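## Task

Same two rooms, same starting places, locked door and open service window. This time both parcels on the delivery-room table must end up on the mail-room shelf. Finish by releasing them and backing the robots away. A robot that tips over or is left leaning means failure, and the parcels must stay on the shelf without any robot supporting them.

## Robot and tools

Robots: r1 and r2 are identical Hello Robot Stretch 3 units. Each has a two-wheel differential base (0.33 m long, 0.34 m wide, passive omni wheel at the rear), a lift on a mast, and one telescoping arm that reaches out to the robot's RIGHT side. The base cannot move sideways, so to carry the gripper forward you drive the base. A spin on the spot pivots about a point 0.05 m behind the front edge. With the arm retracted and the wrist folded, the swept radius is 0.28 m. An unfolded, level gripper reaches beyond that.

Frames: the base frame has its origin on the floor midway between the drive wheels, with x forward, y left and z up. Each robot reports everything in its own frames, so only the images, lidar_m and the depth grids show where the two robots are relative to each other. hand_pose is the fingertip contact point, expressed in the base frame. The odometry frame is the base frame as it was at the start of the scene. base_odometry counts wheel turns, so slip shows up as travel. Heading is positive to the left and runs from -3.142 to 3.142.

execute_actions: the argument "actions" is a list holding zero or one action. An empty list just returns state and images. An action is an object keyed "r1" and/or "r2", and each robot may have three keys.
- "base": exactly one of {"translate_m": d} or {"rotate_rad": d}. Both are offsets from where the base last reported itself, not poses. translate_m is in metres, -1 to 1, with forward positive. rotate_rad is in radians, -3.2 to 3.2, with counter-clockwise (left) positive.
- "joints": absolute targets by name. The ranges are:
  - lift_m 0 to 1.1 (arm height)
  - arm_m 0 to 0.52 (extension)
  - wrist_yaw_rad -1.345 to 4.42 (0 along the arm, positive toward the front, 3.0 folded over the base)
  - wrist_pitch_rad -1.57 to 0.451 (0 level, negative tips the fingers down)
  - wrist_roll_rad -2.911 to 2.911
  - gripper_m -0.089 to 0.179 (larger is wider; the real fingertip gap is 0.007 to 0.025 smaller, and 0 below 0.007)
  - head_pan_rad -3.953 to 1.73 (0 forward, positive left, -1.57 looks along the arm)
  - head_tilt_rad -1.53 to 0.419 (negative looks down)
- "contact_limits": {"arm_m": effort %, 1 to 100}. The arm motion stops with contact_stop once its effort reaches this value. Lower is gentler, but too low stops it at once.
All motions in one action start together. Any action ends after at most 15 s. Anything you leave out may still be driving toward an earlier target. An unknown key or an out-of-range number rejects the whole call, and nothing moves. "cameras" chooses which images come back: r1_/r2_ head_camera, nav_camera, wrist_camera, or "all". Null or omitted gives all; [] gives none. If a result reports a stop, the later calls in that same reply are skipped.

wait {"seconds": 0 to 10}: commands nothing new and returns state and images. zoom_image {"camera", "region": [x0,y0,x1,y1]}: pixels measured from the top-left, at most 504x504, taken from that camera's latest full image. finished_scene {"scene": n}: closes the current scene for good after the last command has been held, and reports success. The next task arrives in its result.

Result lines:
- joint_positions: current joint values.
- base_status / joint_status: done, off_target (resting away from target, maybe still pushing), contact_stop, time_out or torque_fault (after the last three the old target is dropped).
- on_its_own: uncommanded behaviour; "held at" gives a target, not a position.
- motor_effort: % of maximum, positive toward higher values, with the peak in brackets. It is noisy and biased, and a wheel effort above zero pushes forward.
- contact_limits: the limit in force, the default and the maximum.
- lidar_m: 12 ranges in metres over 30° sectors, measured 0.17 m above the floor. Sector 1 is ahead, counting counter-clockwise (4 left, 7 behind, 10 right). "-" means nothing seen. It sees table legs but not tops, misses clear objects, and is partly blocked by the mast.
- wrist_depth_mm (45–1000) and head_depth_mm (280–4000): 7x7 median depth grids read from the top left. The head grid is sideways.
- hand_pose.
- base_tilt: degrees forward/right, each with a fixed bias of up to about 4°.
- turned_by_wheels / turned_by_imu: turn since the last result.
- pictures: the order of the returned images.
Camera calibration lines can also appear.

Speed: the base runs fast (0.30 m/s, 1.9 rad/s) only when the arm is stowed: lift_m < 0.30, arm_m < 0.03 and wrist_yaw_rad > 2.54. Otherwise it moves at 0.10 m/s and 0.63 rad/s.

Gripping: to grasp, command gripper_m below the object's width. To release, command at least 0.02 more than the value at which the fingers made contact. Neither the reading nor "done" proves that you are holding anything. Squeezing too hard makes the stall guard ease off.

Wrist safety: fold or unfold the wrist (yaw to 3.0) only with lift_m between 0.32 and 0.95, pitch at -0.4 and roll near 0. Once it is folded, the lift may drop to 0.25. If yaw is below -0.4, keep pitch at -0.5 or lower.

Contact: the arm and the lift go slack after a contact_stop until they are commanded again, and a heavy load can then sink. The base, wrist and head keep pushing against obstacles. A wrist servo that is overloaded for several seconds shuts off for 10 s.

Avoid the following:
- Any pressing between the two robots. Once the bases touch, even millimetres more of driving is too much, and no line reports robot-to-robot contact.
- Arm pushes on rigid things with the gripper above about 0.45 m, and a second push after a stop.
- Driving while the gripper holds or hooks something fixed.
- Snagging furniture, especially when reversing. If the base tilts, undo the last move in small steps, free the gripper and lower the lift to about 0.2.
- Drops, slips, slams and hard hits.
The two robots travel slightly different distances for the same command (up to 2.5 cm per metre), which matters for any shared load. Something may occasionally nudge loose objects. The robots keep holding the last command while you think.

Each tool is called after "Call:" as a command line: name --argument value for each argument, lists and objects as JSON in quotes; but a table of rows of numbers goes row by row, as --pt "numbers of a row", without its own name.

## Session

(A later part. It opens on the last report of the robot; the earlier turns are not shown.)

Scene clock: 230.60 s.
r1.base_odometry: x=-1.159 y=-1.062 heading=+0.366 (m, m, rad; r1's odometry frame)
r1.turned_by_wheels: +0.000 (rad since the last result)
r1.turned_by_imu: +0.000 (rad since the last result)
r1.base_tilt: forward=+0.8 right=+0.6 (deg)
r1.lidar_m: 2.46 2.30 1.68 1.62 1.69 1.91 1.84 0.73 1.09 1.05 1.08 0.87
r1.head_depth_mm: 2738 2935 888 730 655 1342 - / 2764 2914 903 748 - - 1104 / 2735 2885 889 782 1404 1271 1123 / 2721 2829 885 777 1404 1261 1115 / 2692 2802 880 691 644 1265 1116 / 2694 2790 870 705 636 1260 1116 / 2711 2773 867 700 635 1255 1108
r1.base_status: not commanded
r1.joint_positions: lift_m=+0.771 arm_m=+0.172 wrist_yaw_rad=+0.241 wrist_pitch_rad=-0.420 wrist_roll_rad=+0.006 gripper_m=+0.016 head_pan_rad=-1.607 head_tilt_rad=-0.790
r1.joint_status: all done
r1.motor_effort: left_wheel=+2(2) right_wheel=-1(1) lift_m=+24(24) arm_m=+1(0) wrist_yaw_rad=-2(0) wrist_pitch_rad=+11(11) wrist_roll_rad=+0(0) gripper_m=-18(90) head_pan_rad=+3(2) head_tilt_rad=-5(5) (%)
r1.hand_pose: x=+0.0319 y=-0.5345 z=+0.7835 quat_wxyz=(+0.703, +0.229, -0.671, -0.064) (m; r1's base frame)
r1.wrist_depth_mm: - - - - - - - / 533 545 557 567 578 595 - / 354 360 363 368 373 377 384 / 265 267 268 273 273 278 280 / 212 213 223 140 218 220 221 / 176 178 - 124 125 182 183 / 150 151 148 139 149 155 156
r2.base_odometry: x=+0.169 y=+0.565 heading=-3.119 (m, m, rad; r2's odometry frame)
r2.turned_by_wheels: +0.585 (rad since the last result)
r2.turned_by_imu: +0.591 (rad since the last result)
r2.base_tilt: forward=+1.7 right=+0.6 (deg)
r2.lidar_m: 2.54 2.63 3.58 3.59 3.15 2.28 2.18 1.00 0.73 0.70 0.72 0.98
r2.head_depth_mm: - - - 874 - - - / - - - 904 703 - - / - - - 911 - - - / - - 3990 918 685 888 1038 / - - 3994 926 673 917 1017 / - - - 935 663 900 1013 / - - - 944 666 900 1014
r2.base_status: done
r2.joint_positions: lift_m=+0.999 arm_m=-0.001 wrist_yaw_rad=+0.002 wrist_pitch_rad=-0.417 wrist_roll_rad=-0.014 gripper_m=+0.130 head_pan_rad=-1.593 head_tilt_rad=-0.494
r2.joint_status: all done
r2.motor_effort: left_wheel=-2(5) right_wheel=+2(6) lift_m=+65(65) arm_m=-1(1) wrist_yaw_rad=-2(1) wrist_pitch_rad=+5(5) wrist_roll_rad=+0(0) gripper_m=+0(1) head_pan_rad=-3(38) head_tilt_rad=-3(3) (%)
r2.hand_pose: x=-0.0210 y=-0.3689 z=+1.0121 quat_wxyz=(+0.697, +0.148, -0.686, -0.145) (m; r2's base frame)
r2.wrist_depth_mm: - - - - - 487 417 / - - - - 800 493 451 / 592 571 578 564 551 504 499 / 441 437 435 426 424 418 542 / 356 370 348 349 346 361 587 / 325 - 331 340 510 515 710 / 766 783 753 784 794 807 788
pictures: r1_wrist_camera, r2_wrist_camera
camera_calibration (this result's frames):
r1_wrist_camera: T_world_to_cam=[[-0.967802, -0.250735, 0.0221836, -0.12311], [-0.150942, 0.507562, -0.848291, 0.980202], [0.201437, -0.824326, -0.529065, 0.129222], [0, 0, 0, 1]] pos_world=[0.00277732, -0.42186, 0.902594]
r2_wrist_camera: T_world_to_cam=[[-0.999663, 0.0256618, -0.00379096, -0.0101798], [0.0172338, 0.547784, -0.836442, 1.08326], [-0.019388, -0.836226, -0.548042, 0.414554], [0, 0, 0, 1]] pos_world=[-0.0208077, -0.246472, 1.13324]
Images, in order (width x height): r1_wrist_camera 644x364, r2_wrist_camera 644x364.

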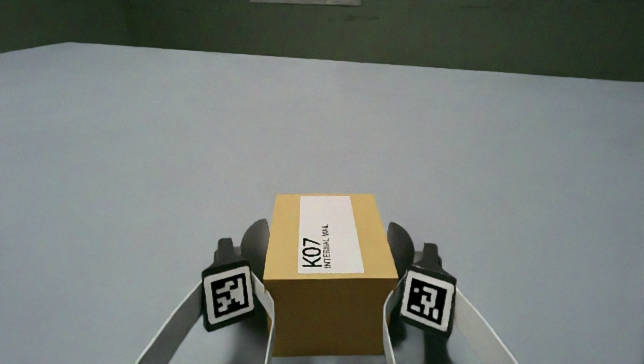

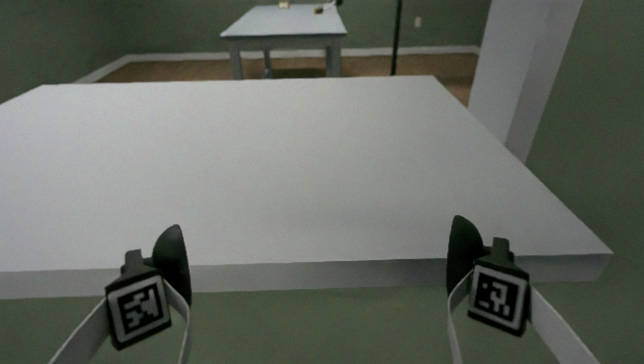

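Call:
execute_actions --actions '[{"r1": {"base": {"translate_m": 1.0}, "joints": {"lift_m": 0.97, "arm_m": 0.42, "wrist_yaw_rad": 1.57, "head_pan_rad": -0.45, "head_tilt_rad": -0.4}}, "r2": {"joints": {"arm_m": 0.15}}}]' --cameras '["r1_wrist_camera", "r1_head_camera", "r2_wrist_camera"]'

Scene clock: 262.00 s.
r1.base_odometry: x=-0.225 y=-0.704 heading=+0.366 (m, m, rad; r1's odometry frame)
r1.turned_by_wheels: +0.000 (rad since the last result)
r1.turned_by_imu: +0.003 (rad since the last result)
r1.base_tilt: forward=+0.9 right=+0.6 (deg)
r1.lidar_m: 1.46 1.50 1.68 1.62 1.69 2.31 1.65 1.48 0.44 1.06 2.07 1.52
r1.head_depth_mm: 1614 1790 1981 2221 2175 1649 1346 / 1610 1731 1822 2024 2175 1665 1345 / - - 1809 1891 2030 1660 1332 / - - 1722 1770 1940 1637 1339 / - - 1683 1653 1842 1644 1321 / - - 1639 1564 1704 1632 1325 / - 1290 1374 1480 1613 1610 1320
r1.base_status: done
r1.joint_positions: lift_m=+0.970 arm_m=+0.420 wrist_yaw_rad=+1.569 wrist_pitch_rad=-0.420 wrist_roll_rad=+0.006 gripper_m=+0.016 head_pan_rad=-0.457 head_tilt_rad=-0.408
r1.joint_status: all done
r1.motor_effort: left_wheel=+1(5) right_wheel=-1(2) lift_m=+34(36) arm_m=+1(1) wrist_yaw_rad=+1(7) wrist_pitch_rad=+11(11) wrist_roll_rad=+0(0) gripper_m=-19(18) head_pan_rad=+1(30) head_tilt_rad=+4(29) (%)
r1.hand_pose: x=+0.2028 y=-0.5653 z=+0.9820 quat_wxyz=(+0.593, +0.594, -0.387, +0.382) (m; r1's base frame)
r1.wrist_depth_mm: - - - - - - - / - - - - - - - / - - - - - - - / - - - - - - - / - - - 140 - - - / - - - 124 126 - - / - - - 138 - - -
r2.base_odometry: x=+0.169 y=+0.565 heading=-3.119 (m, m, rad; r2's odometry frame)
r2.turned_by_wheels: +0.000 (rad since the last result)
r2.turned_by_imu: +0.002 (rad since the last result)
r2.base_tilt: forward=+1.7 right=+0.6 (deg)
r2.lidar_m: 2.55 2.63 3.56 3.60 3.15 2.27 2.19 1.00 0.73 0.70 0.72 0.98
r2.head_depth_mm: - - - - - 901 1021 / - - - - - 903 1018 / - - - - - 903 1020 / - - 3980 870 629 897 1016 / - - 3982 928 658 901 1013 / - - - 931 665 898 1013 / - - - 942 668 898 1014
r2.base_status: not commanded
r2.joint_positions: lift_m=+0.999 arm_m=+0.150 wrist_yaw_rad=+0.002 wrist_pitch_rad=-0.417 wrist_roll_rad=-0.014 gripper_m=+0.130 head_pan_rad=-1.593 head_tilt_rad=-0.494
r2.joint_status: all done
r2.motor_effort: left_wheel=-2(2) right_wheel=+2(2) lift_m=+65(65) arm_m=+3(3) wrist_yaw_rad=-1(2) wrist_pitch_rad=+5(5) wrist_roll_rad=+0(0) gripper_m=-1(1) head_pan_rad=-3(4) head_tilt_rad=-3(3) (%)
r2.hand_pose: x=-0.0211 y=-0.5192 z=+1.0121 quat_wxyz=(+0.697, +0.148, -0.686, -0.145) (m; r2's base frame)
r2.wrist_depth_mm: - - - - - - 324 / - - - - - - 325 / 570 574 564 556 560 492 335 / 445 436 434 421 425 422 368 / 357 365 349 350 345 357 382 / 301 - 292 290 291 292 286 / 264 248 254 254 250 245 249
pictures: r1_head_camera (sideways: a quarter turn clockwise sets it upright), r1_wrist_camera, r2_wrist_camera
camera_calibration (this result's frames):
r1_head_camera: T_world_to_cam=[[-0.370522, 0.170401, -0.913059, 1.20905], [0.447136, 0.894348, -0.0145396, 0.0211639], [0.814115, -0.413648, -0.407568, 0.482376], [0, 0, 0, 1]] pos_world=[0.0458071, -0.0254175, 1.30084]
r1_wrist_camera: T_world_to_cam=[[0.0107485, -0.999696, 0.0221849, -0.591725], [-0.528991, -0.0245121, -0.848273, 0.965938], [0.848559, -0.00261795, -0.529094, 0.507751], [0, 0, 0, 1]] pos_world=[0.0864766, -0.566539, 1.10115]
r2_wrist_camera: T_world_to_cam=[[-0.999657, 0.0259266, -0.00379093, -0.00624436], [0.0173789, 0.547779, -0.836442, 1.1656], [-0.0196095, -0.836221, -0.548042, 0.288857], [0, 0, 0, 1]] pos_world=[-0.0208348, -0.396783, 1.13324]
Images, in order (width x height): r1_head_camera 896x504, r1_wrist_camera 644x364, r2_wrist_camera 644x364.

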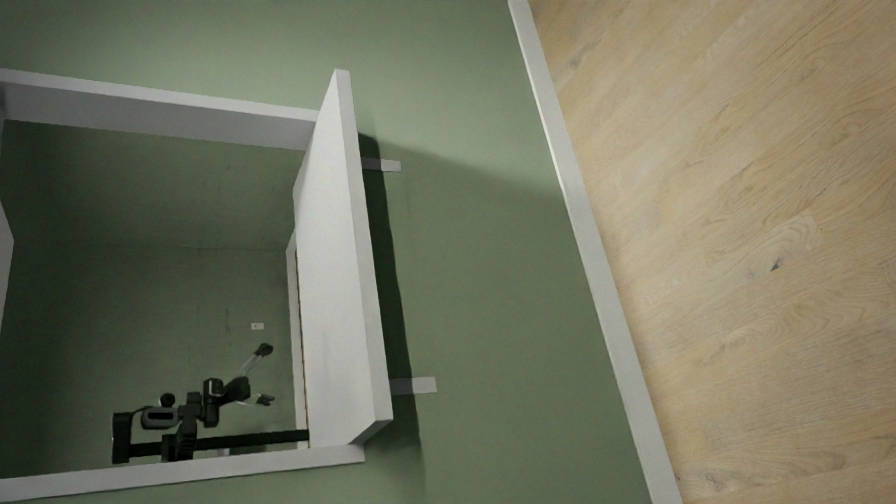

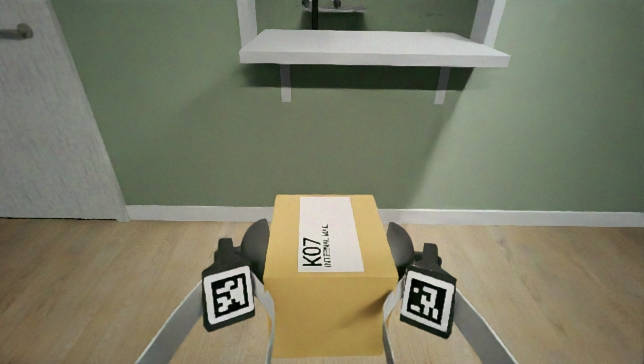

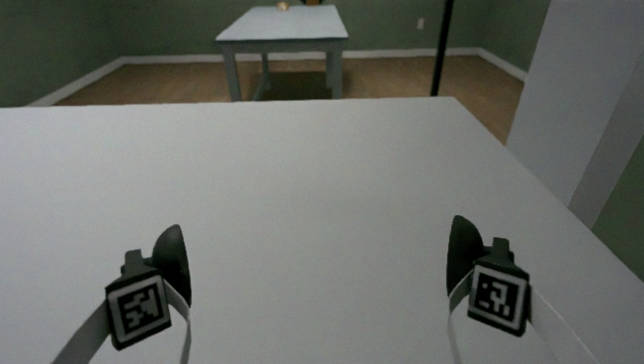

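Call:
execute_actions --actions '[{"r1": {"base": {"translate_m": 1.0}, "joints": {"head_pan_rad": -1.0, "head_tilt_rad": -0.55}}}]' --cameras '["r1_wrist_camera", "r2_wrist_camera"]'

Scene clock: 284.40 s.
r1.base_odometry: x=+0.708 y=-0.346 heading=+0.366 (m, m, rad; r1's odometry frame)
r1.turned_by_wheels: +0.000 (rad since the last result)
r1.turned_by_imu: +0.003 (rad since the last result)
r1.base_tilt: forward=+0.9 right=+0.6 (deg)
r1.lidar_m: 0.47 0.49 0.63 1.61 1.68 2.31 2.63 1.25 3.22 1.77 0.66 0.48
r1.head_depth_mm: 1306 1635 1961 2290 1858 1474 1240 / 1070 1214 1103 1870 1824 1478 1233 / 2828 1222 1092 743 1610 1466 1229 / 3066 3462 1081 734 622 1368 1230 / 3360 3617 1070 729 553 1107 1176 / 3520 3926 1053 721 549 887 1020 / 3847 - 3362 719 595 746 836
r1.base_status: done
r1.joint_positions: lift_m=+0.970 arm_m=+0.420 wrist_yaw_rad=+1.569 wrist_pitch_rad=-0.420 wrist_roll_rad=+0.006 gripper_m=+0.016 head_pan_rad=-0.993 head_tilt_rad=-0.543
r1.joint_status: all done
r1.motor_effort: left_wheel=+1(7) right_wheel=-1(2) lift_m=+34(34) arm_m=+1(1) wrist_yaw_rad=+2(1) wrist_pitch_rad=+11(11) wrist_roll_rad=+0(0) gripper_m=-18(17) head_pan_rad=-2(22) head_tilt_rad=-5(18) (%)
r1.hand_pose: x=+0.2028 y=-0.5653 z=+0.9820 quat_wxyz=(+0.593, +0.594, -0.387, +0.382) (m; r1's base frame)
r1.wrist_depth_mm: 348 - - - - - - / 369 477 - - - - - / 405 449 514 525 534 533 541 / 441 379 385 388 391 393 399 / 301 302 317 140 311 311 314 / 250 251 - 124 126 258 259 / 643 255 255 138 253 251 251
r2.base_odometry: x=+0.169 y=+0.565 heading=-3.119 (m, m, rad; r2's odometry frame)
r2.turned_by_wheels: +0.000 (rad since the last result)
r2.turned_by_imu: +0.002 (rad since the last result)
r2.base_tilt: forward=+1.5 right=+0.6 (deg)
r2.lidar_m: 2.55 2.64 3.60 3.59 3.16 2.27 2.19 1.00 0.72 0.70 0.72 0.98
r2.head_depth_mm: - - - - - 900 1020 / - - - - - 903 1018 / - - - - - 900 1020 / - - 2487 868 630 899 1016 / - - 3909 927 659 900 1016 / - - - 931 662 900 1016 / - - - 941 666 897 1011
r2.base_status: not commanded
r2.joint_positions: lift_m=+0.999 arm_m=+0.150 wrist_yaw_rad=+0.002 wrist_pitch_rad=-0.417 wrist_roll_rad=-0.014 gripper_m=+0.130 head_pan_rad=-1.593 head_tilt_rad=-0.494
r2.joint_status: not commanded
r2.motor_effort: left_wheel=-2(2) right_wheel=+2(3) lift_m=+65(65) arm_m=+3(3) wrist_yaw_rad=-2(1) wrist_pitch_rad=+5(5) wrist_roll_rad=+0(0) gripper_m=+0(0) head_pan_rad=-3(3) head_tilt_rad=-3(4) (%)
r2.hand_pose: x=-0.0211 y=-0.5192 z=+1.0121 quat_wxyz=(+0.697, +0.148, -0.686, -0.145) (m; r2's base frame)
r2.wrist_depth_mm: - - - - - - 325 / - - - - - - 329 / 575 571 562 572 552 494 336 / 448 433 432 427 423 416 362 / 360 370 351 345 347 354 376 / 297 - 298 295 294 293 284 / 266 247 254 254 250 243 248
pictures: r1_wrist_camera, r2_wrist_camera
camera_calibration (this result's frames):
r1_wrist_camera: T_world_to_cam=[[0.0107485, -0.999696, 0.0221848, -0.591725], [-0.528991, -0.0245121, -0.848273, 0.965938], [0.848559, -0.00261794, -0.529094, 0.507751], [0, 0, 0, 1]] pos_world=[0.0864766, -0.566539, 1.10115]
r2_wrist_camera: T_world_to_cam=[[-0.999657, 0.0259266, -0.00379106, -0.00624423], [0.017379, 0.547779, -0.836442, 1.1656], [-0.0196094, -0.836221, -0.548042, 0.288857], [0, 0, 0, 1]] pos_world=[-0.0208348, -0.396783, 1.13324]
Images, in order (width x height): r1_wrist_camera 644x364, r2_wrist_camera 644x364.

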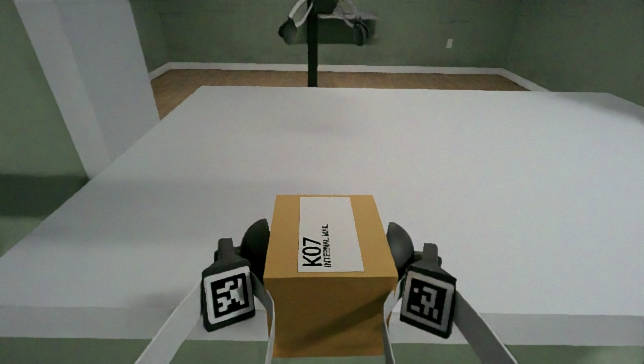

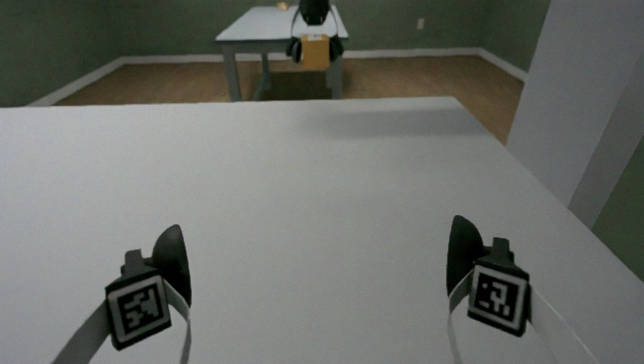

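Call:
execute_actions --actions '[{"r1": {"base": {"translate_m": 0.30}, "joints": {"lift_m": 0.916}}, "r2": {"joints": {"arm_m": 0.24, "lift_m": 0.918}}}]' --cameras '["r1_wrist_camera", "r2_wrist_camera"]'

Scene clock: 297.23 s.
r1.base_odometry: x=+0.989 y=-0.238 heading=+0.366 (m, m, rad; r1's odometry frame)
r1.turned_by_wheels: +0.000 (rad since the last result)
r1.turned_by_imu: +0.001 (rad since the last result)
r1.base_tilt: forward=+0.8 right=+0.7 (deg)
r1.lidar_m: 0.17 0.18 0.24 0.61 1.67 2.31 1.56 1.54 3.22 0.64 0.24 0.17
r1.head_depth_mm: 2618 2738 1115 793 568 456 410 / 2753 2983 1103 781 563 453 1188 / 2894 3183 1026 738 560 462 974 / - - 290 315 366 439 589 / - - - 290 311 354 421 / - - - - - 296 328 / - - - - - - 289
r1.base_status: done
r1.joint_positions: lift_m=+0.916 arm_m=+0.420 wrist_yaw_rad=+1.569 wrist_pitch_rad=-0.420 wrist_roll_rad=+0.006 gripper_m=+0.016 head_pan_rad=-0.993 head_tilt_rad=-0.543
r1.joint_status: all done
r1.motor_effort: left_wheel=+1(6) right_wheel=+0(2) lift_m=+24(31) arm_m=+1(1) wrist_yaw_rad=+2(2) wrist_pitch_rad=+11(11) wrist_roll_rad=+0(0) gripper_m=-18(18) head_pan_rad=-2(2) head_tilt_rad=-3(4) (%)
r1.hand_pose: x=+0.2028 y=-0.5653 z=+0.9284 quat_wxyz=(+0.593, +0.594, -0.387, +0.382) (m; r1's base frame)
r1.wrist_depth_mm: - - - 395 - - - / - - - - - - - / - 376 355 384 364 393 401 / 285 279 282 284 287 291 292 / 221 222 234 140 227 230 230 / 184 185 - 124 125 189 191 / 158 158 155 138 156 162 162
r2.base_odometry: x=+0.169 y=+0.565 heading=-3.119 (m, m, rad; r2's odometry frame)
r2.turned_by_wheels: +0.000 (rad since the last result)
r2.turned_by_imu: +0.001 (rad since the last result)
r2.base_tilt: forward=+1.7 right=+0.6 (deg)
r2.lidar_m: 2.55 2.64 3.57 3.60 3.14 2.28 2.19 1.00 0.73 0.70 0.72 0.98
r2.head_depth_mm: - - - 1012 - 916 1020 / - - - 1053 - 902 1019 / - - - 1034 - 898 1020 / - - 962 918 631 899 1020 / - - 3982 924 657 897 1015 / - - - 934 663 898 1013 / - - - 944 667 898 1015
r2.base_status: not commanded
r2.joint_positions: lift_m=+0.919 arm_m=+0.240 wrist_yaw_rad=+0.002 wrist_pitch_rad=-0.417 wrist_roll_rad=-0.014 gripper_m=+0.130 head_pan_rad=-1.593 head_tilt_rad=-0.494
r2.joint_status: all done
r2.motor_effort: left_wheel=-2(2) right_wheel=+2(2) lift_m=+16(61) arm_m=+3(4) wrist_yaw_rad=+0(1) wrist_pitch_rad=+5(5) wrist_roll_rad=+0(0) gripper_m=-1(1) head_pan_rad=-4(3) head_tilt_rad=-3(4) (%)
r2.hand_pose: x=-0.0211 y=-0.6092 z=+0.9317 quat_wxyz=(+0.697, +0.148, -0.686, -0.145) (m; r2's base frame)
r2.wrist_depth_mm: - - - 387 - - - / - 545 534 526 519 - 327 / 383 377 366 303 363 358 317 / 290 285 286 280 279 276 271 / 234 240 231 229 227 233 222 / 197 - 193 193 191 194 188 / 174 163 166 166 165 160 163
pictures: r1_wrist_camera, r2_wrist_camera
camera_calibration (this result's frames):
r1_wrist_camera: T_world_to_cam=[[0.0107484, -0.999696, 0.0221849, -0.590537], [-0.528992, -0.0245121, -0.848273, 0.920493], [0.848559, -0.00261805, -0.529094, 0.479406], [0, 0, 0, 1]] pos_world=[0.0864766, -0.56654, 1.04758]
r2_wrist_camera: T_world_to_cam=[[-0.999656, 0.0259351, -0.00379087, -0.00421254], [0.0173836, 0.547782, -0.83644, 1.14766], [-0.0196166, -0.836219, -0.548045, 0.169546], [0, 0, 0, 1]] pos_world=[-0.0208357, -0.486782, 1.05285]
Images, in order (width x height): r1_wrist_camera 644x364, r2_wrist_camera 644x364.

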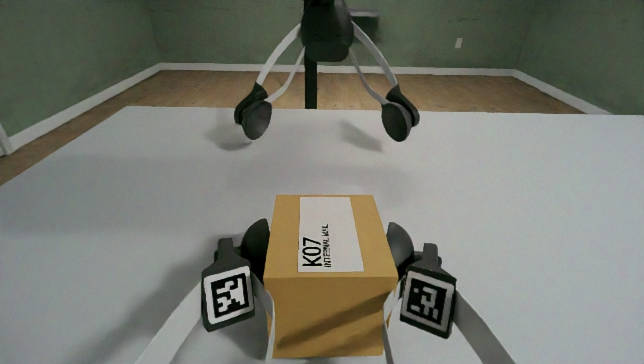

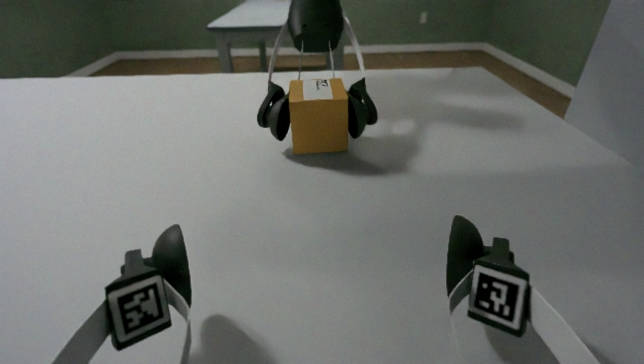

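Call:
execute_actions --actions '[{"r1": {"joints": {"lift_m": 0.910, "gripper_m": 0.11}}, "r2": {"joints": {"arm_m": 0.30}}}]' --cameras '["r1_wrist_camera", "r2_wrist_camera"]'

Scene clock: 304.37 s.
r1.base_odometry: x=+0.989 y=-0.238 heading=+0.366 (m, m, rad; r1's odometry frame)
r1.turned_by_wheels: +0.000 (rad since the last result)
r1.turned_by_imu: +0.000 (rad since the last result)
r1.base_tilt: forward=+0.9 right=+0.8 (deg)
r1.lidar_m: 0.17 0.18 0.24 0.60 1.67 2.30 1.56 1.54 3.22 0.64 0.24 0.17
r1.head_depth_mm: 2625 2807 1111 789 569 455 409 / 2746 2983 1106 782 563 452 1186 / 2906 3085 1029 740 560 461 973 / - - 290 314 365 439 592 / - - - 290 311 354 421 / - - - - - 297 327 / - - - - - - 289
r1.base_status: not commanded
r1.joint_positions: lift_m=+0.910 arm_m=+0.420 wrist_yaw_rad=+1.569 wrist_pitch_rad=-0.420 wrist_roll_rad=+0.006 gripper_m=+0.110 head_pan_rad=-0.993 head_tilt_rad=-0.543
r1.joint_status: all done
r1.motor_effort: left_wheel=+1(2) right_wheel=-1(1) lift_m=+23(25) arm_m=+1(1) wrist_yaw_rad=+2(3) wrist_pitch_rad=+11(11) wrist_roll_rad=+0(0) gripper_m=+1(81) head_pan_rad=-3(3) head_tilt_rad=-3(5) (%)
r1.hand_pose: x=+0.2028 y=-0.5653 z=+0.9225 quat_wxyz=(+0.593, +0.594, -0.387, +0.382) (m; r1's base frame)
r1.wrist_depth_mm: - - - 336 - - - / - - - - - - - / - 360 320 369 328 378 383 / 268 269 271 273 275 278 280 / 213 214 216 141 218 221 221 / 177 181 173 125 170 185 183 / 151 148 152 139 150 151 156
r2.base_odometry: x=+0.169 y=+0.565 heading=-3.119 (m, m, rad; r2's odometry frame)
r2.turned_by_wheels: +0.000 (rad since the last result)
r2.turned_by_imu: +0.001 (rad since the last result)
r2.base_tilt: forward=+1.6 right=+0.6 (deg)
r2.lidar_m: 2.54 2.63 3.60 3.56 3.15 2.27 2.19 1.00 0.73 0.70 0.72 0.98
r2.head_depth_mm: - - - 3268 - 903 1019 / - - - - 622 902 1021 / - - - - 602 901 1017 / - - 972 887 629 902 1016 / - - 3923 930 660 900 1017 / - - - 935 664 898 1016 / - - - 942 667 896 1014
r2.base_status: not commanded
r2.joint_positions: lift_m=+0.919 arm_m=+0.300 wrist_yaw_rad=+0.002 wrist_pitch_rad=-0.417 wrist_roll_rad=-0.014 gripper_m=+0.130 head_pan_rad=-1.593 head_tilt_rad=-0.494
r2.joint_status: all done
r2.motor_effort: left_wheel=-2(2) right_wheel=+2(2) lift_m=+16(16) arm_m=+3(5) wrist_yaw_rad=-2(1) wrist_pitch_rad=+5(5) wrist_roll_rad=+0(0) gripper_m=+0(0) head_pan_rad=-3(3) head_tilt_rad=-3(3) (%)
r2.hand_pose: x=-0.0211 y=-0.6692 z=+0.9317 quat_wxyz=(+0.697, +0.148, -0.686, -0.145) (m; r2's base frame)
r2.wrist_depth_mm: - - - 345 - - - / - - - 485 - - - / 383 378 352 264 341 355 334 / 292 285 282 257 278 278 273 / 235 242 229 228 227 232 223 / 196 - 194 194 189 191 189 / 173 164 167 166 165 160 163
pictures: r1_wrist_camera, r2_wrist_camera
camera_calibration (this result's frames):
r1_wrist_camera: T_world_to_cam=[[0.0107455, -0.999696, 0.0221848, -0.590405], [-0.528992, -0.0245105, -0.848273, 0.915417], [0.848559, -0.00262047, -0.529094, 0.476238], [0, 0, 0, 1]] pos_world=[0.0864766, -0.56654, 1.0416]
r2_wrist_camera: T_world_to_cam=[[-0.999656, 0.025935, -0.0037908, -0.00265653], [0.0173835, 0.547782, -0.83644, 1.18053], [-0.0196165, -0.836219, -0.548045, 0.119371], [0, 0, 0, 1]] pos_world=[-0.0208356, -0.546783, 1.05285]
Images, in order (width x height): r1_wrist_camera 644x364, r2_wrist_camera 644x364.

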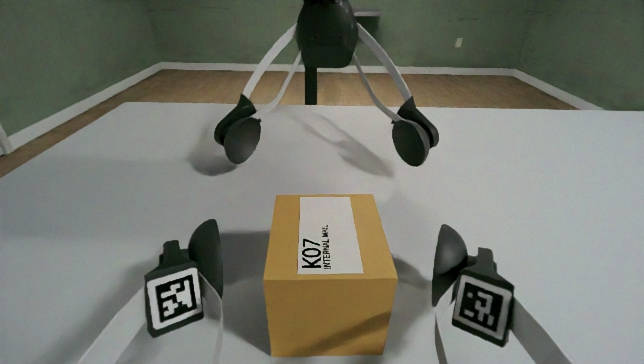

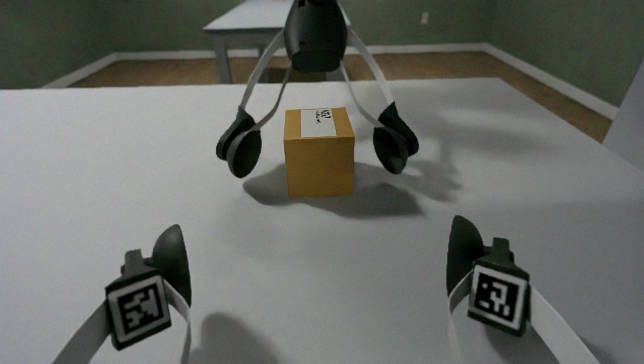

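Call:
execute_actions --actions '[{"r1": {"base": {"translate_m": -0.16}}, "r2": {"joints": {"arm_m": 0.434}}}]' --cameras '["r2_wrist_camera"]'

Scene clock: 336.17 s.
r1.base_odometry: x=+0.839 y=-0.296 heading=+0.366 (m, m, rad; r1's odometry frame)
r1.turned_by_wheels: +0.000 (rad since the last result)
r1.turned_by_imu: -0.001 (rad since the last result)
r1.base_tilt: forward=+0.7 right=+0.5 (deg)
r1.lidar_m: 0.33 0.34 0.47 1.24 1.67 2.31 2.77 1.39 3.24 1.23 0.46 0.34
r1.head_depth_mm: 992 1119 1116 794 1794 1479 1241 / 2746 1152 1106 785 582 1436 1236 / 2924 3224 1095 773 560 464 1236 / 3081 3444 1078 704 557 489 1162 / 3263 3734 894 693 552 716 903 / 3524 3914 735 721 532 604 696 / 3567 348 373 411 452 509 569
r1.base_status: done
r1.joint_positions: lift_m=+0.910 arm_m=+0.420 wrist_yaw_rad=+1.569 wrist_pitch_rad=-0.420 wrist_roll_rad=+0.006 gripper_m=+0.110 head_pan_rad=-0.993 head_tilt_rad=-0.543
r1.joint_status: not commanded
r1.motor_effort: left_wheel=+2(4) right_wheel=-1(5) lift_m=+24(24) arm_m=+1(1) wrist_yaw_rad=+1(1) wrist_pitch_rad=+11(11) wrist_roll_rad=+0(0) gripper_m=+0(0) head_pan_rad=-1(3) head_tilt_rad=-4(5) (%)
r1.hand_pose: x=+0.2028 y=-0.5653 z=+0.9225 quat_wxyz=(+0.593, +0.594, -0.387, +0.382) (m; r1's base frame)
r1.wrist_depth_mm: 328 - - 361 - - - / 331 - 553 518 578 - - / 317 359 341 272 328 380 382 / 268 270 270 274 276 278 280 / 213 215 216 217 219 220 222 / 177 180 179 180 181 186 183 / 151 148 153 154 154 150 156
r2.base_odometry: x=+0.169 y=+0.565 heading=-3.119 (m, m, rad; r2's odometry frame)
r2.turned_by_wheels: +0.000 (rad since the last result)
r2.turned_by_imu: +0.001 (rad since the last result)
r2.base_tilt: forward=+1.6 right=+0.6 (deg)
r2.lidar_m: 2.54 2.64 3.58 3.60 3.14 2.27 2.19 1.00 0.72 0.70 0.72 0.98
r2.head_depth_mm: - - - 873 - 905 1020 / - - - 814 648 901 1017 / - - - 797 652 900 1020 / - - 1116 869 656 899 1019 / - - 3933 928 658 898 1015 / - - - 934 661 897 1013 / - - - 940 666 897 1014
r2.base_status: not commanded
r2.joint_positions: lift_m=+0.919 arm_m=+0.434 wrist_yaw_rad=+0.002 wrist_pitch_rad=-0.417 wrist_roll_rad=-0.014 gripper_m=+0.130 head_pan_rad=-1.593 head_tilt_rad=-0.494
r2.joint_status: all done
r2.motor_effort: left_wheel=-2(2) right_wheel=+2(2) lift_m=+16(16) arm_m=+3(3) wrist_yaw_rad=-1(1) wrist_pitch_rad=+5(5) wrist_roll_rad=+0(0) gripper_m=-2(0) head_pan_rad=-3(3) head_tilt_rad=-3(3) (%)
r2.hand_pose: x=-0.0211 y=-0.8032 z=+0.9317 quat_wxyz=(+0.697, +0.148, -0.686, -0.145) (m; r2's base frame)
r2.wrist_depth_mm: - - - 368 - - - / - - - - - - - / 384 373 332 367 324 356 - / 289 284 283 282 280 276 270 / 234 240 232 153 226 232 224 / 196 - 187 130 187 192 188 / 175 163 162 138 165 160 163
pictures: r2_wrist_camera
camera_calibration (this result's frames):
r2_wrist_camera: T_world_to_cam=[[-0.999655, 0.0259817, -0.00379081, 0.000845909], [0.0174091, 0.547781, -0.83644, 1.25393], [-0.0196556, -0.836218, -0.548045, 0.00731479], [0, 0, 0, 1]] pos_world=[-0.0208404, -0.680787, 1.05285]
Images, in order (width x height): r2_wrist_camera 644x364.

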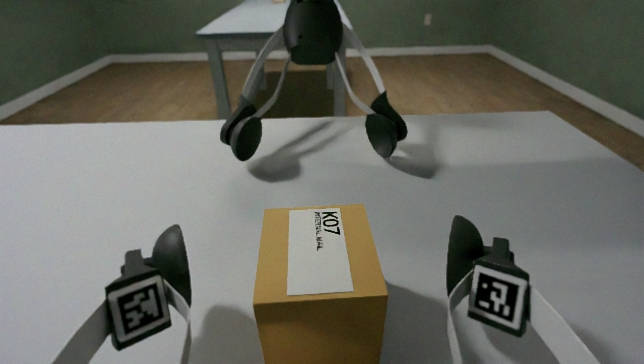

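Call:
execute_actions --actions '[]'

Scene clock: 348.83 s.
r1.base_odometry: x=+0.839 y=-0.296 heading=+0.366 (m, m, rad; r1's odometry frame)
r1.turned_by_wheels: +0.000 (rad since the last result)
r1.turned_by_imu: +0.000 (rad since the last result)
r1.base_tilt: forward=+1.1 right=+0.7 (deg)
r1.lidar_m: 0.33 0.34 0.47 1.24 1.68 2.31 2.77 1.39 3.24 1.23 0.46 0.34
r1.head_depth_mm: 998 1116 1115 790 1775 1484 1245 / 2779 1161 1105 784 582 1450 1241 / 2903 3179 1096 772 560 464 1228 / 3092 3433 1078 701 556 488 1158 / 3315 3635 893 692 551 716 894 / 3522 3906 735 723 532 605 696 / 3619 348 373 410 452 506 568
r1.base_status: done
r1.joint_positions: lift_m=+0.910 arm_m=+0.420 wrist_yaw_rad=+1.569 wrist_pitch_rad=-0.420 wrist_roll_rad=+0.006 gripper_m=+0.110 head_pan_rad=-0.993 head_tilt_rad=-0.543
r1.joint_status: not commanded
r1.motor_effort: left_wheel=+2(4) right_wheel=-1(5) lift_m=+23(24) arm_m=+1(1) wrist_yaw_rad=+0(1) wrist_pitch_rad=+11(11) wrist_roll_rad=+0(0) gripper_m=+1(0) head_pan_rad=-2(3) head_tilt_rad=-4(5) (%)
r1.hand_pose: x=+0.2028 y=-0.5653 z=+0.9225 quat_wxyz=(+0.593, +0.594, -0.387, +0.382) (m; r1's base frame)
r1.wrist_depth_mm: 331 - - 360 - - - / 330 - 553 516 579 - - / 317 362 340 270 331 378 383 / 269 269 271 275 276 278 281 / 213 214 216 217 219 221 221 / 177 181 179 180 180 185 182 / 151 148 153 154 155 150 156
r2.base_odometry: x=+0.169 y=+0.565 heading=-3.119 (m, m, rad; r2's odometry frame)
r2.turned_by_wheels: +0.000 (rad since the last result)
r2.turned_by_imu: +0.000 (rad since the last result)
r2.base_tilt: forward=+1.6 right=+0.5 (deg)
r2.lidar_m: 2.54 2.64 3.57 3.58 3.17 2.27 2.18 1.00 0.72 0.70 0.72 0.98
r2.head_depth_mm: - - - 871 - 905 1022 / - - - 811 647 903 1017 / - - - 796 652 901 1014 / - - 1114 872 654 899 1020 / - - 3986 928 660 898 1012 / - - - 930 662 898 1016 / - - - 942 665 897 1013
r2.base_status: not commanded
r2.joint_positions: lift_m=+0.919 arm_m=+0.434 wrist_yaw_rad=+0.002 wrist_pitch_rad=-0.417 wrist_roll_rad=-0.014 gripper_m=+0.130 head_pan_rad=-1.593 head_tilt_rad=-0.494
r2.joint_status: all done
r2.motor_effort: left_wheel=-2(2) right_wheel=+1(2) lift_m=+16(16) arm_m=+3(3) wrist_yaw_rad=-1(1) wrist_pitch_rad=+5(5) wrist_roll_rad=+0(0) gripper_m=+0(0) head_pan_rad=-3(3) head_tilt_rad=-3(3) (%)
r2.hand_pose: x=-0.0211 y=-0.8032 z=+0.9317 quat_wxyz=(+0.697, +0.148, -0.686, -0.145) (m; r2's base frame)
r2.wrist_depth_mm: - - - 370 - - - / - - - - - - - / 382 375 331 367 324 353 - / 288 283 284 283 277 273 271 / 234 238 230 154 226 231 223 / 196 - 188 129 187 193 189 / 173 163 163 138 164 159 163
pictures: r1_head_camera (sideways: a quarter turn clockwise sets it upright), r1_nav_camera (sideways: a quarter turn counterclockwise sets it upright), r1_wrist_camera, r2_head_camera (sideways: a quarter turn clockwise sets it upright), r2_nav_camera (sideways: a quarter turn counterclockwise sets it upright), r2_wrist_camera
camera_calibration (this result's frames):
r1_head_camera: T_world_to_cam=[[-0.296504, 0.435218, -0.8501, 1.12648], [0.839985, 0.542394, -0.0152913, 0.0197435], [0.454434, -0.718606, -0.526399, 0.639193], [0, 0, 0, 1]] pos_world=[0.0269503, -0.0416457, 1.29439]
r1_nav_camera: T_world_to_cam=[[0.304884, -0.397476, 0.865481, -1.09416], [-0.853027, -0.518104, 0.0625555, -0.0183893], [0.423545, -0.757351, -0.49702, 0.602702], [0, 0, 0, 1]] pos_world=[0.0626332, 0.0120286, 1.24768]
r1_wrist_camera: T_world_to_cam=[[0.0107455, -0.999696, 0.0221847, -0.590405], [-0.528992, -0.0245104, -0.848273, 0.915417], [0.848559, -0.00262046, -0.529094, 0.476238], [0, 0, 0, 1]] pos_world=[0.0864766, -0.56654, 1.0416]
r2_head_camera: T_world_to_cam=[[0.0189042, 0.420657, -0.907023, 1.19808], [0.999684, 0.00706271, 0.024111, -0.0337664], [0.0165485, -0.907192, -0.420391, 0.502935], [0, 0, 0, 1]] pos_world=[0.00278433, -0.047482, 1.29892]
r2_nav_camera: T_world_to_cam=[[-0.0346709, -0.461799, 0.886307, -1.10957], [-0.998811, -0.0144091, -0.0465795, 0.111855], [0.0342813, -0.886867, -0.460751, 0.552422], [0, 0, 0, 1]] pos_world=[0.054314, -0.0208639, 1.24316]
r2_wrist_camera: T_world_to_cam=[[-0.999655, 0.0259818, -0.00379078, 0.000845932], [0.0174091, 0.547781, -0.83644, 1.25393], [-0.0196557, -0.836218, -0.548045, 0.00731486], [0, 0, 0, 1]] pos_world=[-0.0208404, -0.680787, 1.05285]
Images, in order (width x height): r1_head_camera 896x504, r1_nav_camera 672x504, r1_wrist_camera 644x364, r2_head_camera 896x504, r2_nav_camera 672x504, r2_wrist_camera 644x364.

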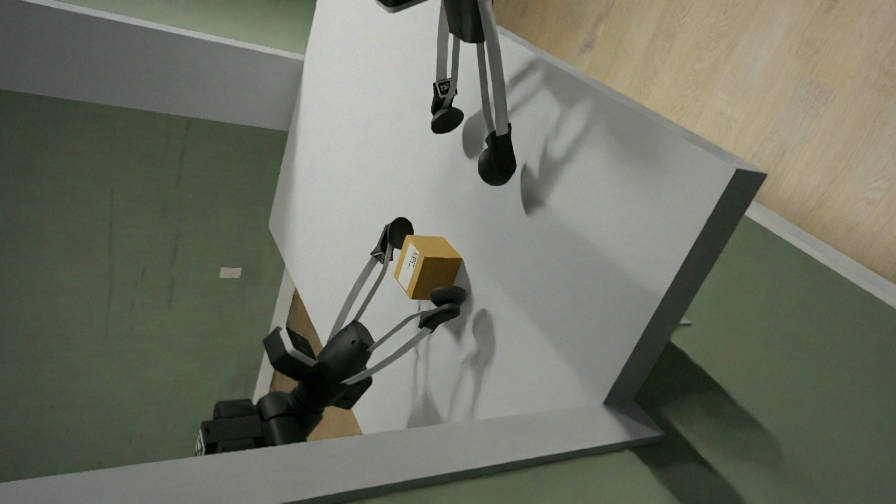

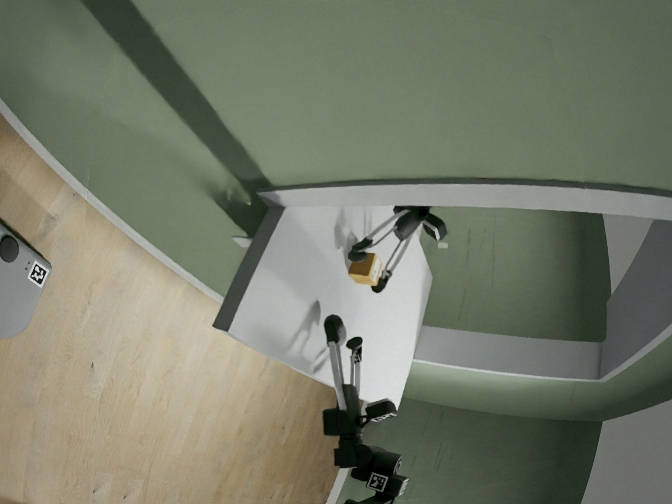

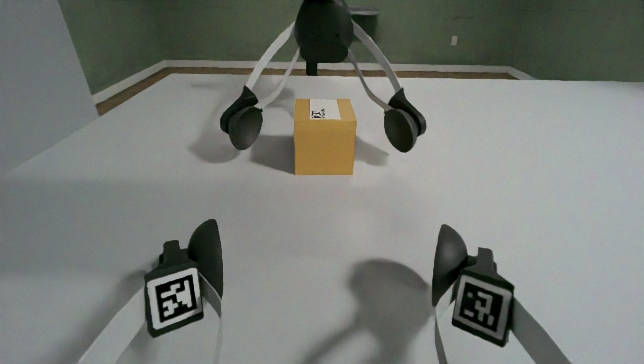

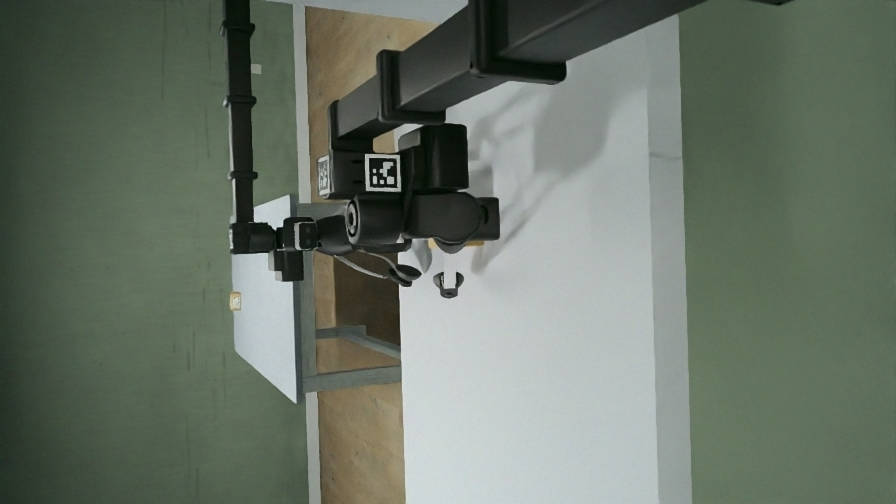

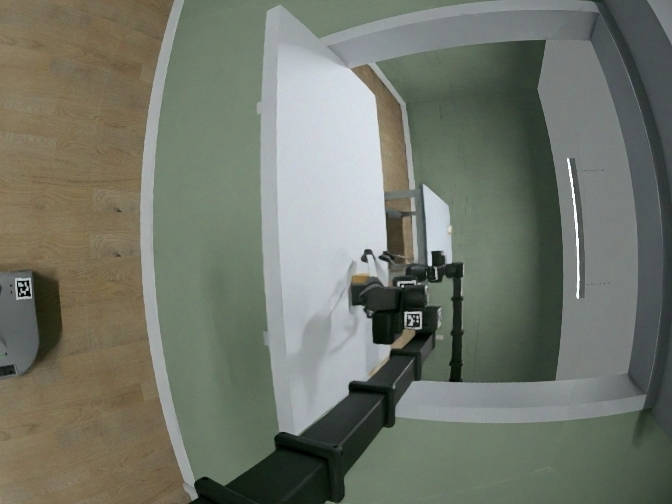

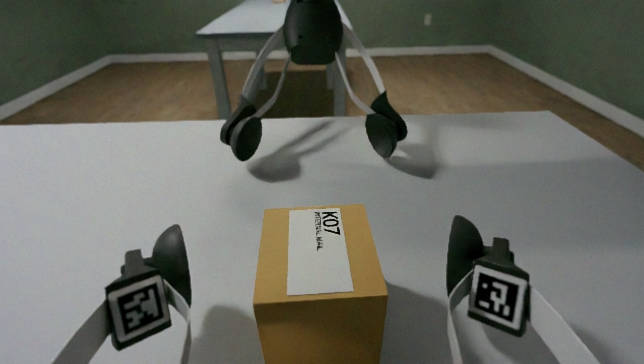

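Call:
execute_actions --actions '[{"r1": {"base": {"translate_m": -0.1}, "joints": {"lift_m": 0.92, "head_pan_rad": -2.2, "head_tilt_rad": -0.45}}, "r2": {"joints": {"lift_m": 0.915, "gripper_m": 0.015}}}]' --cameras '["r2_wrist_camera", "r1_head_camera"]'

Scene clock: 422.70 s.
r1.base_odometry: x=+0.746 y=-0.331 heading=+0.366 (m, m, rad; r1's odometry frame)
r1.turned_by_wheels: +0.000 (rad since the last result)
r1.turned_by_imu: +0.000 (rad since the last result)
r1.base_tilt: forward=+0.8 right=+0.8 (deg)
r1.lidar_m: 0.43 0.45 0.59 1.61 1.68 2.31 2.67 1.29 3.24 1.61 0.60 0.44
r1.head_depth_mm: 3970 - - 2313 2049 1590 1346 / 3765 - - 2514 1966 1578 - / 3545 3993 - 2836 1932 1674 - / 3229 3617 3871 2825 2008 - - / 3079 3275 3503 2737 2143 - 1240 / 2899 3074 3396 2733 - - 1276 / 2689 2859 3120 3026 1840 1552 1278
r1.base_status: done
r1.joint_positions: lift_m=+0.920 arm_m=+0.420 wrist_yaw_rad=+1.569 wrist_pitch_rad=-0.420 wrist_roll_rad=+0.006 gripper_m=+0.110 head_pan_rad=-2.193 head_tilt_rad=-0.458
r1.joint_status: all done
r1.motor_effort: left_wheel=+2(4) right_wheel=-1(4) lift_m=+33(34) arm_m=+1(0) wrist_yaw_rad=+1(3) wrist_pitch_rad=+11(11) wrist_roll_rad=+0(0) gripper_m=+0(0) head_pan_rad=-2(31) head_tilt_rad=+4(16) (%)
r1.hand_pose: x=+0.2028 y=-0.5653 z=+0.9320 quat_wxyz=(+0.593, +0.594, -0.387, +0.382) (m; r1's base frame)
r1.wrist_depth_mm: 329 - - - - - - / 331 481 599 548 611 631 639 / 359 386 386 367 399 401 408 / 286 288 291 293 293 297 301 / 227 229 230 231 233 236 237 / 189 193 191 192 193 198 195 / 187 191 186 186 185 190 184
r2.base_odometry: x=+0.169 y=+0.565 heading=-3.119 (m, m, rad; r2's odometry frame)
r2.turned_by_wheels: +0.000 (rad since the last result)
r2.turned_by_imu: +0.001 (rad since the last result)
r2.base_tilt: forward=+1.6 right=+0.6 (deg)
r2.lidar_m: 2.54 2.63 3.59 3.60 3.13 2.27 2.19 1.00 0.73 0.70 0.72 0.98
r2.head_depth_mm: - - - 872 - 903 1017 / - - - 812 646 902 1018 / - - - 797 651 901 1016 / - - 1202 870 655 900 1021 / - - 3982 925 658 903 1018 / - - - 933 663 900 1012 / - - - 940 667 897 1012
r2.base_status: not commanded
r2.joint_positions: lift_m=+0.916 arm_m=+0.434 wrist_yaw_rad=+0.002 wrist_pitch_rad=-0.417 wrist_roll_rad=-0.014 gripper_m=+0.016 head_pan_rad=-1.593 head_tilt_rad=-0.494
r2.joint_status: all done
r2.motor_effort: left_wheel=-2(2) right_wheel=+2(2) lift_m=+16(15) arm_m=+3(3) wrist_yaw_rad=-1(1) wrist_pitch_rad=+5(5) wrist_roll_rad=+0(0) gripper_m=-17(89) head_pan_rad=-3(3) head_tilt_rad=-3(3) (%)
r2.hand_pose: x=-0.0211 y=-0.8032 z=+0.9287 quat_wxyz=(+0.697, +0.148, -0.686, -0.145) (m; r2's base frame)
r2.wrist_depth_mm: - - - - - - - / - - - - - - - / 373 365 362 359 350 345 - / 287 282 278 276 273 270 266 / 228 225 227 149 228 220 218 / 191 191 - 130 134 186 184 / 166 164 160 144 157 160 160
pictures: r1_head_camera (sideways: a quarter turn clockwise sets it upright), r2_wrist_camera
camera_calibration (this result's frames):
r1_head_camera: T_world_to_cam=[[0.254967, 0.373786, -0.891783, 1.17748], [0.809176, -0.587378, -0.0148473, 0.0193551], [-0.529363, -0.717824, -0.452221, 0.548677], [0, 0, 0, 1]] pos_world=[-0.0254301, -0.0349027, 1.29846]
r2_wrist_camera: T_world_to_cam=[[-0.999655, 0.0259851, -0.00378832, 0.000834059], [0.0174092, 0.547798, -0.83643, 1.25143], [-0.0196595, -0.836207, -0.548061, 0.00569573], [0, 0, 0, 1]] pos_world=[-0.0208407, -0.68079, 1.04986]
Images, in order (width x height): r1_head_camera 896x504, r2_wrist_camera 644x364.

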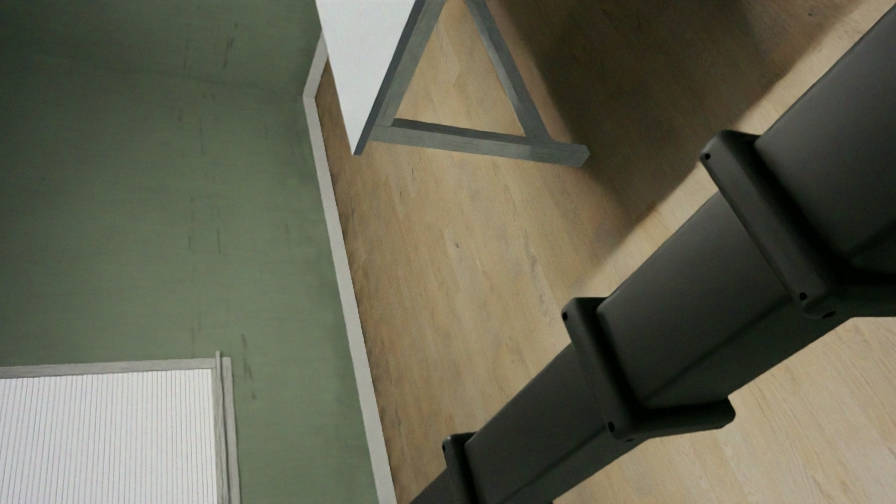

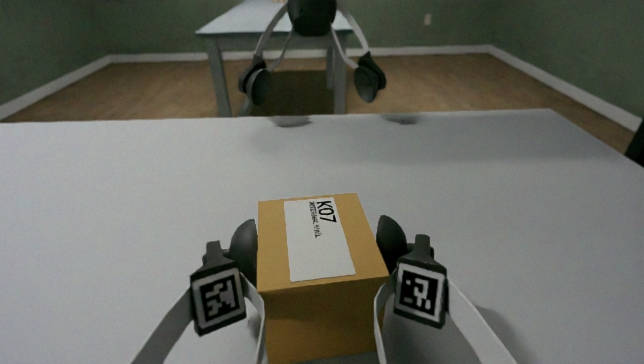

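Call:
execute_actions --actions '[{"r1": {"base": {"translate_m": -0.32}, "joints": {"head_pan_rad": -2.6, "head_tilt_rad": -0.35}}, "r2": {"base": {"rotate_rad": 1.56}, "joints": {"lift_m": 0.945, "arm_m": 0.0, "wrist_yaw_rad": 2.62, "head_pan_rad": -0.1, "head_tilt_rad": -0.25}}}]' --cameras '["r2_wrist_camera", "r2_head_camera", "r1_head_camera"]'

Scene clock: 433.93 s.
r1.base_odometry: x=+0.447 y=-0.446 heading=+0.366 (m, m, rad; r1's odometry frame)
r1.turned_by_wheels: +0.000 (rad since the last result)
r1.turned_by_imu: -0.001 (rad since the last result)
r1.base_tilt: forward=+1.0 right=+0.8 (deg)
r1.lidar_m: 0.74 0.78 1.04 1.61 1.68 2.31 2.36 0.99 1.38 2.84 1.05 0.77
r1.head_depth_mm: 3008 3171 3303 3092 2382 1747 1395 / 3200 3351 3397 1882 2320 1746 1389 / 3351 3541 3645 1453 2121 1686 1383 / 3566 3691 3927 1427 1166 1598 1348 / 3690 - - 1422 2070 1713 1410 / 3912 - - 1413 2271 1713 - / 3546 3677 3838 2773 2064 1642 -
r1.base_status: done
r1.joint_positions: lift_m=+0.920 arm_m=+0.420 wrist_yaw_rad=+1.569 wrist_pitch_rad=-0.420 wrist_roll_rad=+0.006 gripper_m=+0.110 head_pan_rad=-2.593 head_tilt_rad=-0.359
r1.joint_status: all done
r1.motor_effort: left_wheel=+3(1) right_wheel=-1(4) lift_m=+33(34) arm_m=+1(1) wrist_yaw_rad=+2(2) wrist_pitch_rad=+11(11) wrist_roll_rad=+0(0) gripper_m=+1(0) head_pan_rad=-2(20) head_tilt_rad=+4(15) (%)
r1.hand_pose: x=+0.2028 y=-0.5653 z=+0.9320 quat_wxyz=(+0.593, +0.594, -0.387, +0.382) (m; r1's base frame)
r1.wrist_depth_mm: 598 598 - - - - - / 654 637 594 602 619 630 650 / 713 691 464 463 465 470 471 / 790 792 781 777 780 770 765 / 854 862 854 879 875 853 849 / 982 968 980 983 988 949 964 / - - - - - - -
r2.base_odometry: x=+0.169 y=+0.565 heading=-1.559 (m, m, rad; r2's odometry frame)
r2.turned_by_wheels: +1.560 (rad since the last result)
r2.turned_by_imu: +1.577 (rad since the last result)
r2.base_tilt: forward=+1.5 right=+0.6 (deg)
r2.lidar_m: 3.59 3.15 2.27 2.19 1.01 0.72 0.70 0.72 0.98 2.55 2.63 3.54
r2.head_depth_mm: 3318 3545 3692 3817 3266 2217 1674 / 3344 3524 3652 3871 3255 2221 1683 / 3300 3501 3635 3780 3316 2237 1692 / 3288 3442 3560 3748 3305 2236 1693 / 3270 3417 3531 3753 3327 2251 1706 / 3299 3354 3554 3675 3341 2273 1720 / 3159 3355 3510 3627 3384 2279 1714
r2.base_status: done
r2.joint_positions: lift_m=+0.944 arm_m=+0.000 wrist_yaw_rad=+2.617 wrist_pitch_rad=-0.420 wrist_roll_rad=-0.014 gripper_m=+0.016 head_pan_rad=-0.107 head_tilt_rad=-0.260
r2.joint_status: all done
r2.motor_effort: left_wheel=-2(7) right_wheel=+2(9) lift_m=+65(71) arm_m=-3(3) wrist_yaw_rad=+2(2) wrist_pitch_rad=+6(6) wrist_roll_rad=+0(0) gripper_m=-16(16) head_pan_rad=+4(43) head_tilt_rad=+6(27) (%)
r2.hand_pose: x=+0.0910 y=+0.0487 z=+0.9563 quat_wxyz=(+0.322, +0.701, -0.034, +0.635) (m; r2's base frame)
r2.wrist_depth_mm: - - - - - - - / - - - - - - - / - - - - - - - / - - - - - - - / - - - 149 - - - / - - - 130 134 - - / - - - 144 - - -
pictures: r1_head_camera (sideways: a quarter turn clockwise sets it upright), r2_head_camera (sideways: a quarter turn clockwise sets it upright), r2_wrist_camera
camera_calibration (this result's frames):
r1_head_camera: T_world_to_cam=[[0.303452, 0.19793, -0.932063, 1.22974], [0.515307, -0.856888, -0.0141971, 0.0203031], [-0.801483, -0.475991, -0.362019, 0.432956], [0, 0, 0, 1]] pos_world=[-0.036622, -0.0199215, 1.30322]
r2_head_camera: T_world_to_cam=[[-0.197516, 0.0307944, -0.979816, 1.29445], [0.072787, 0.997208, 0.0166682, -0.0184289], [0.977594, -0.0680257, -0.199206, 0.209209], [0, 0, 0, 1]] pos_world=[0.0524953, -0.00725278, 1.31031]
r2_wrist_camera: T_world_to_cam=[[0.851219, -0.524797, -0.00368271, -0.0508472], [-0.291741, -0.467347, -0.83455, 0.881633], [0.436249, 0.71146, -0.55092, 0.621296], [0, 0, 0, 1]] pos_world=[0.0294509, -0.0566837, 1.07786]
Images, in order (width x height): r1_head_camera 896x504, r2_head_camera 896x504, r2_wrist_camera 644x364.

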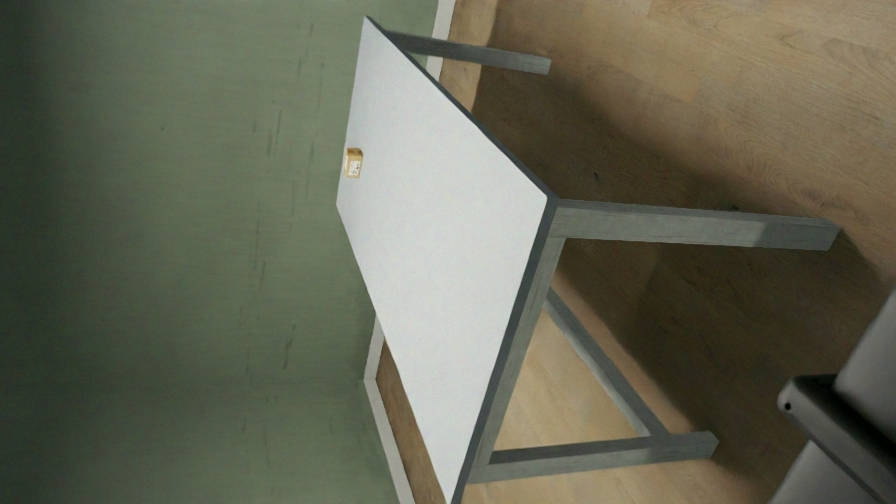

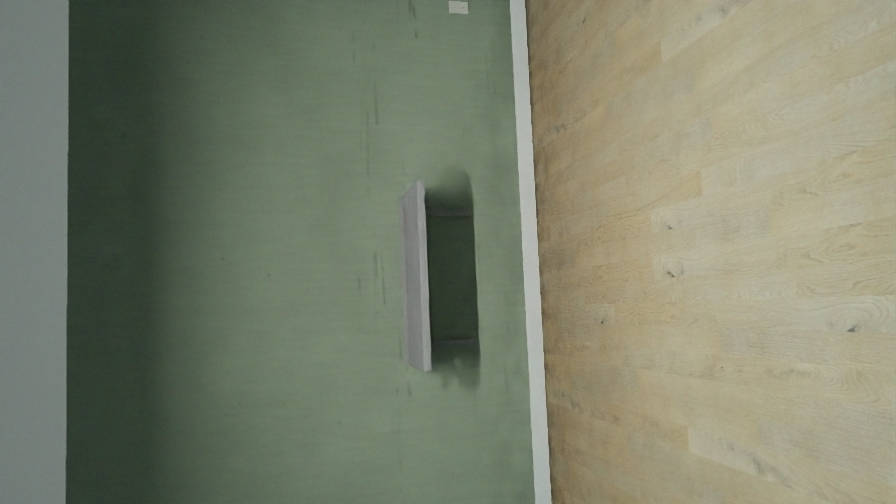

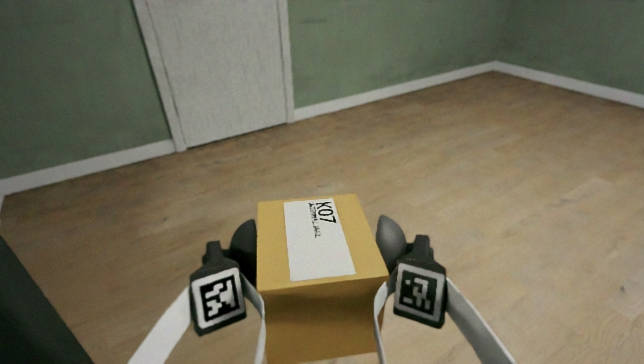

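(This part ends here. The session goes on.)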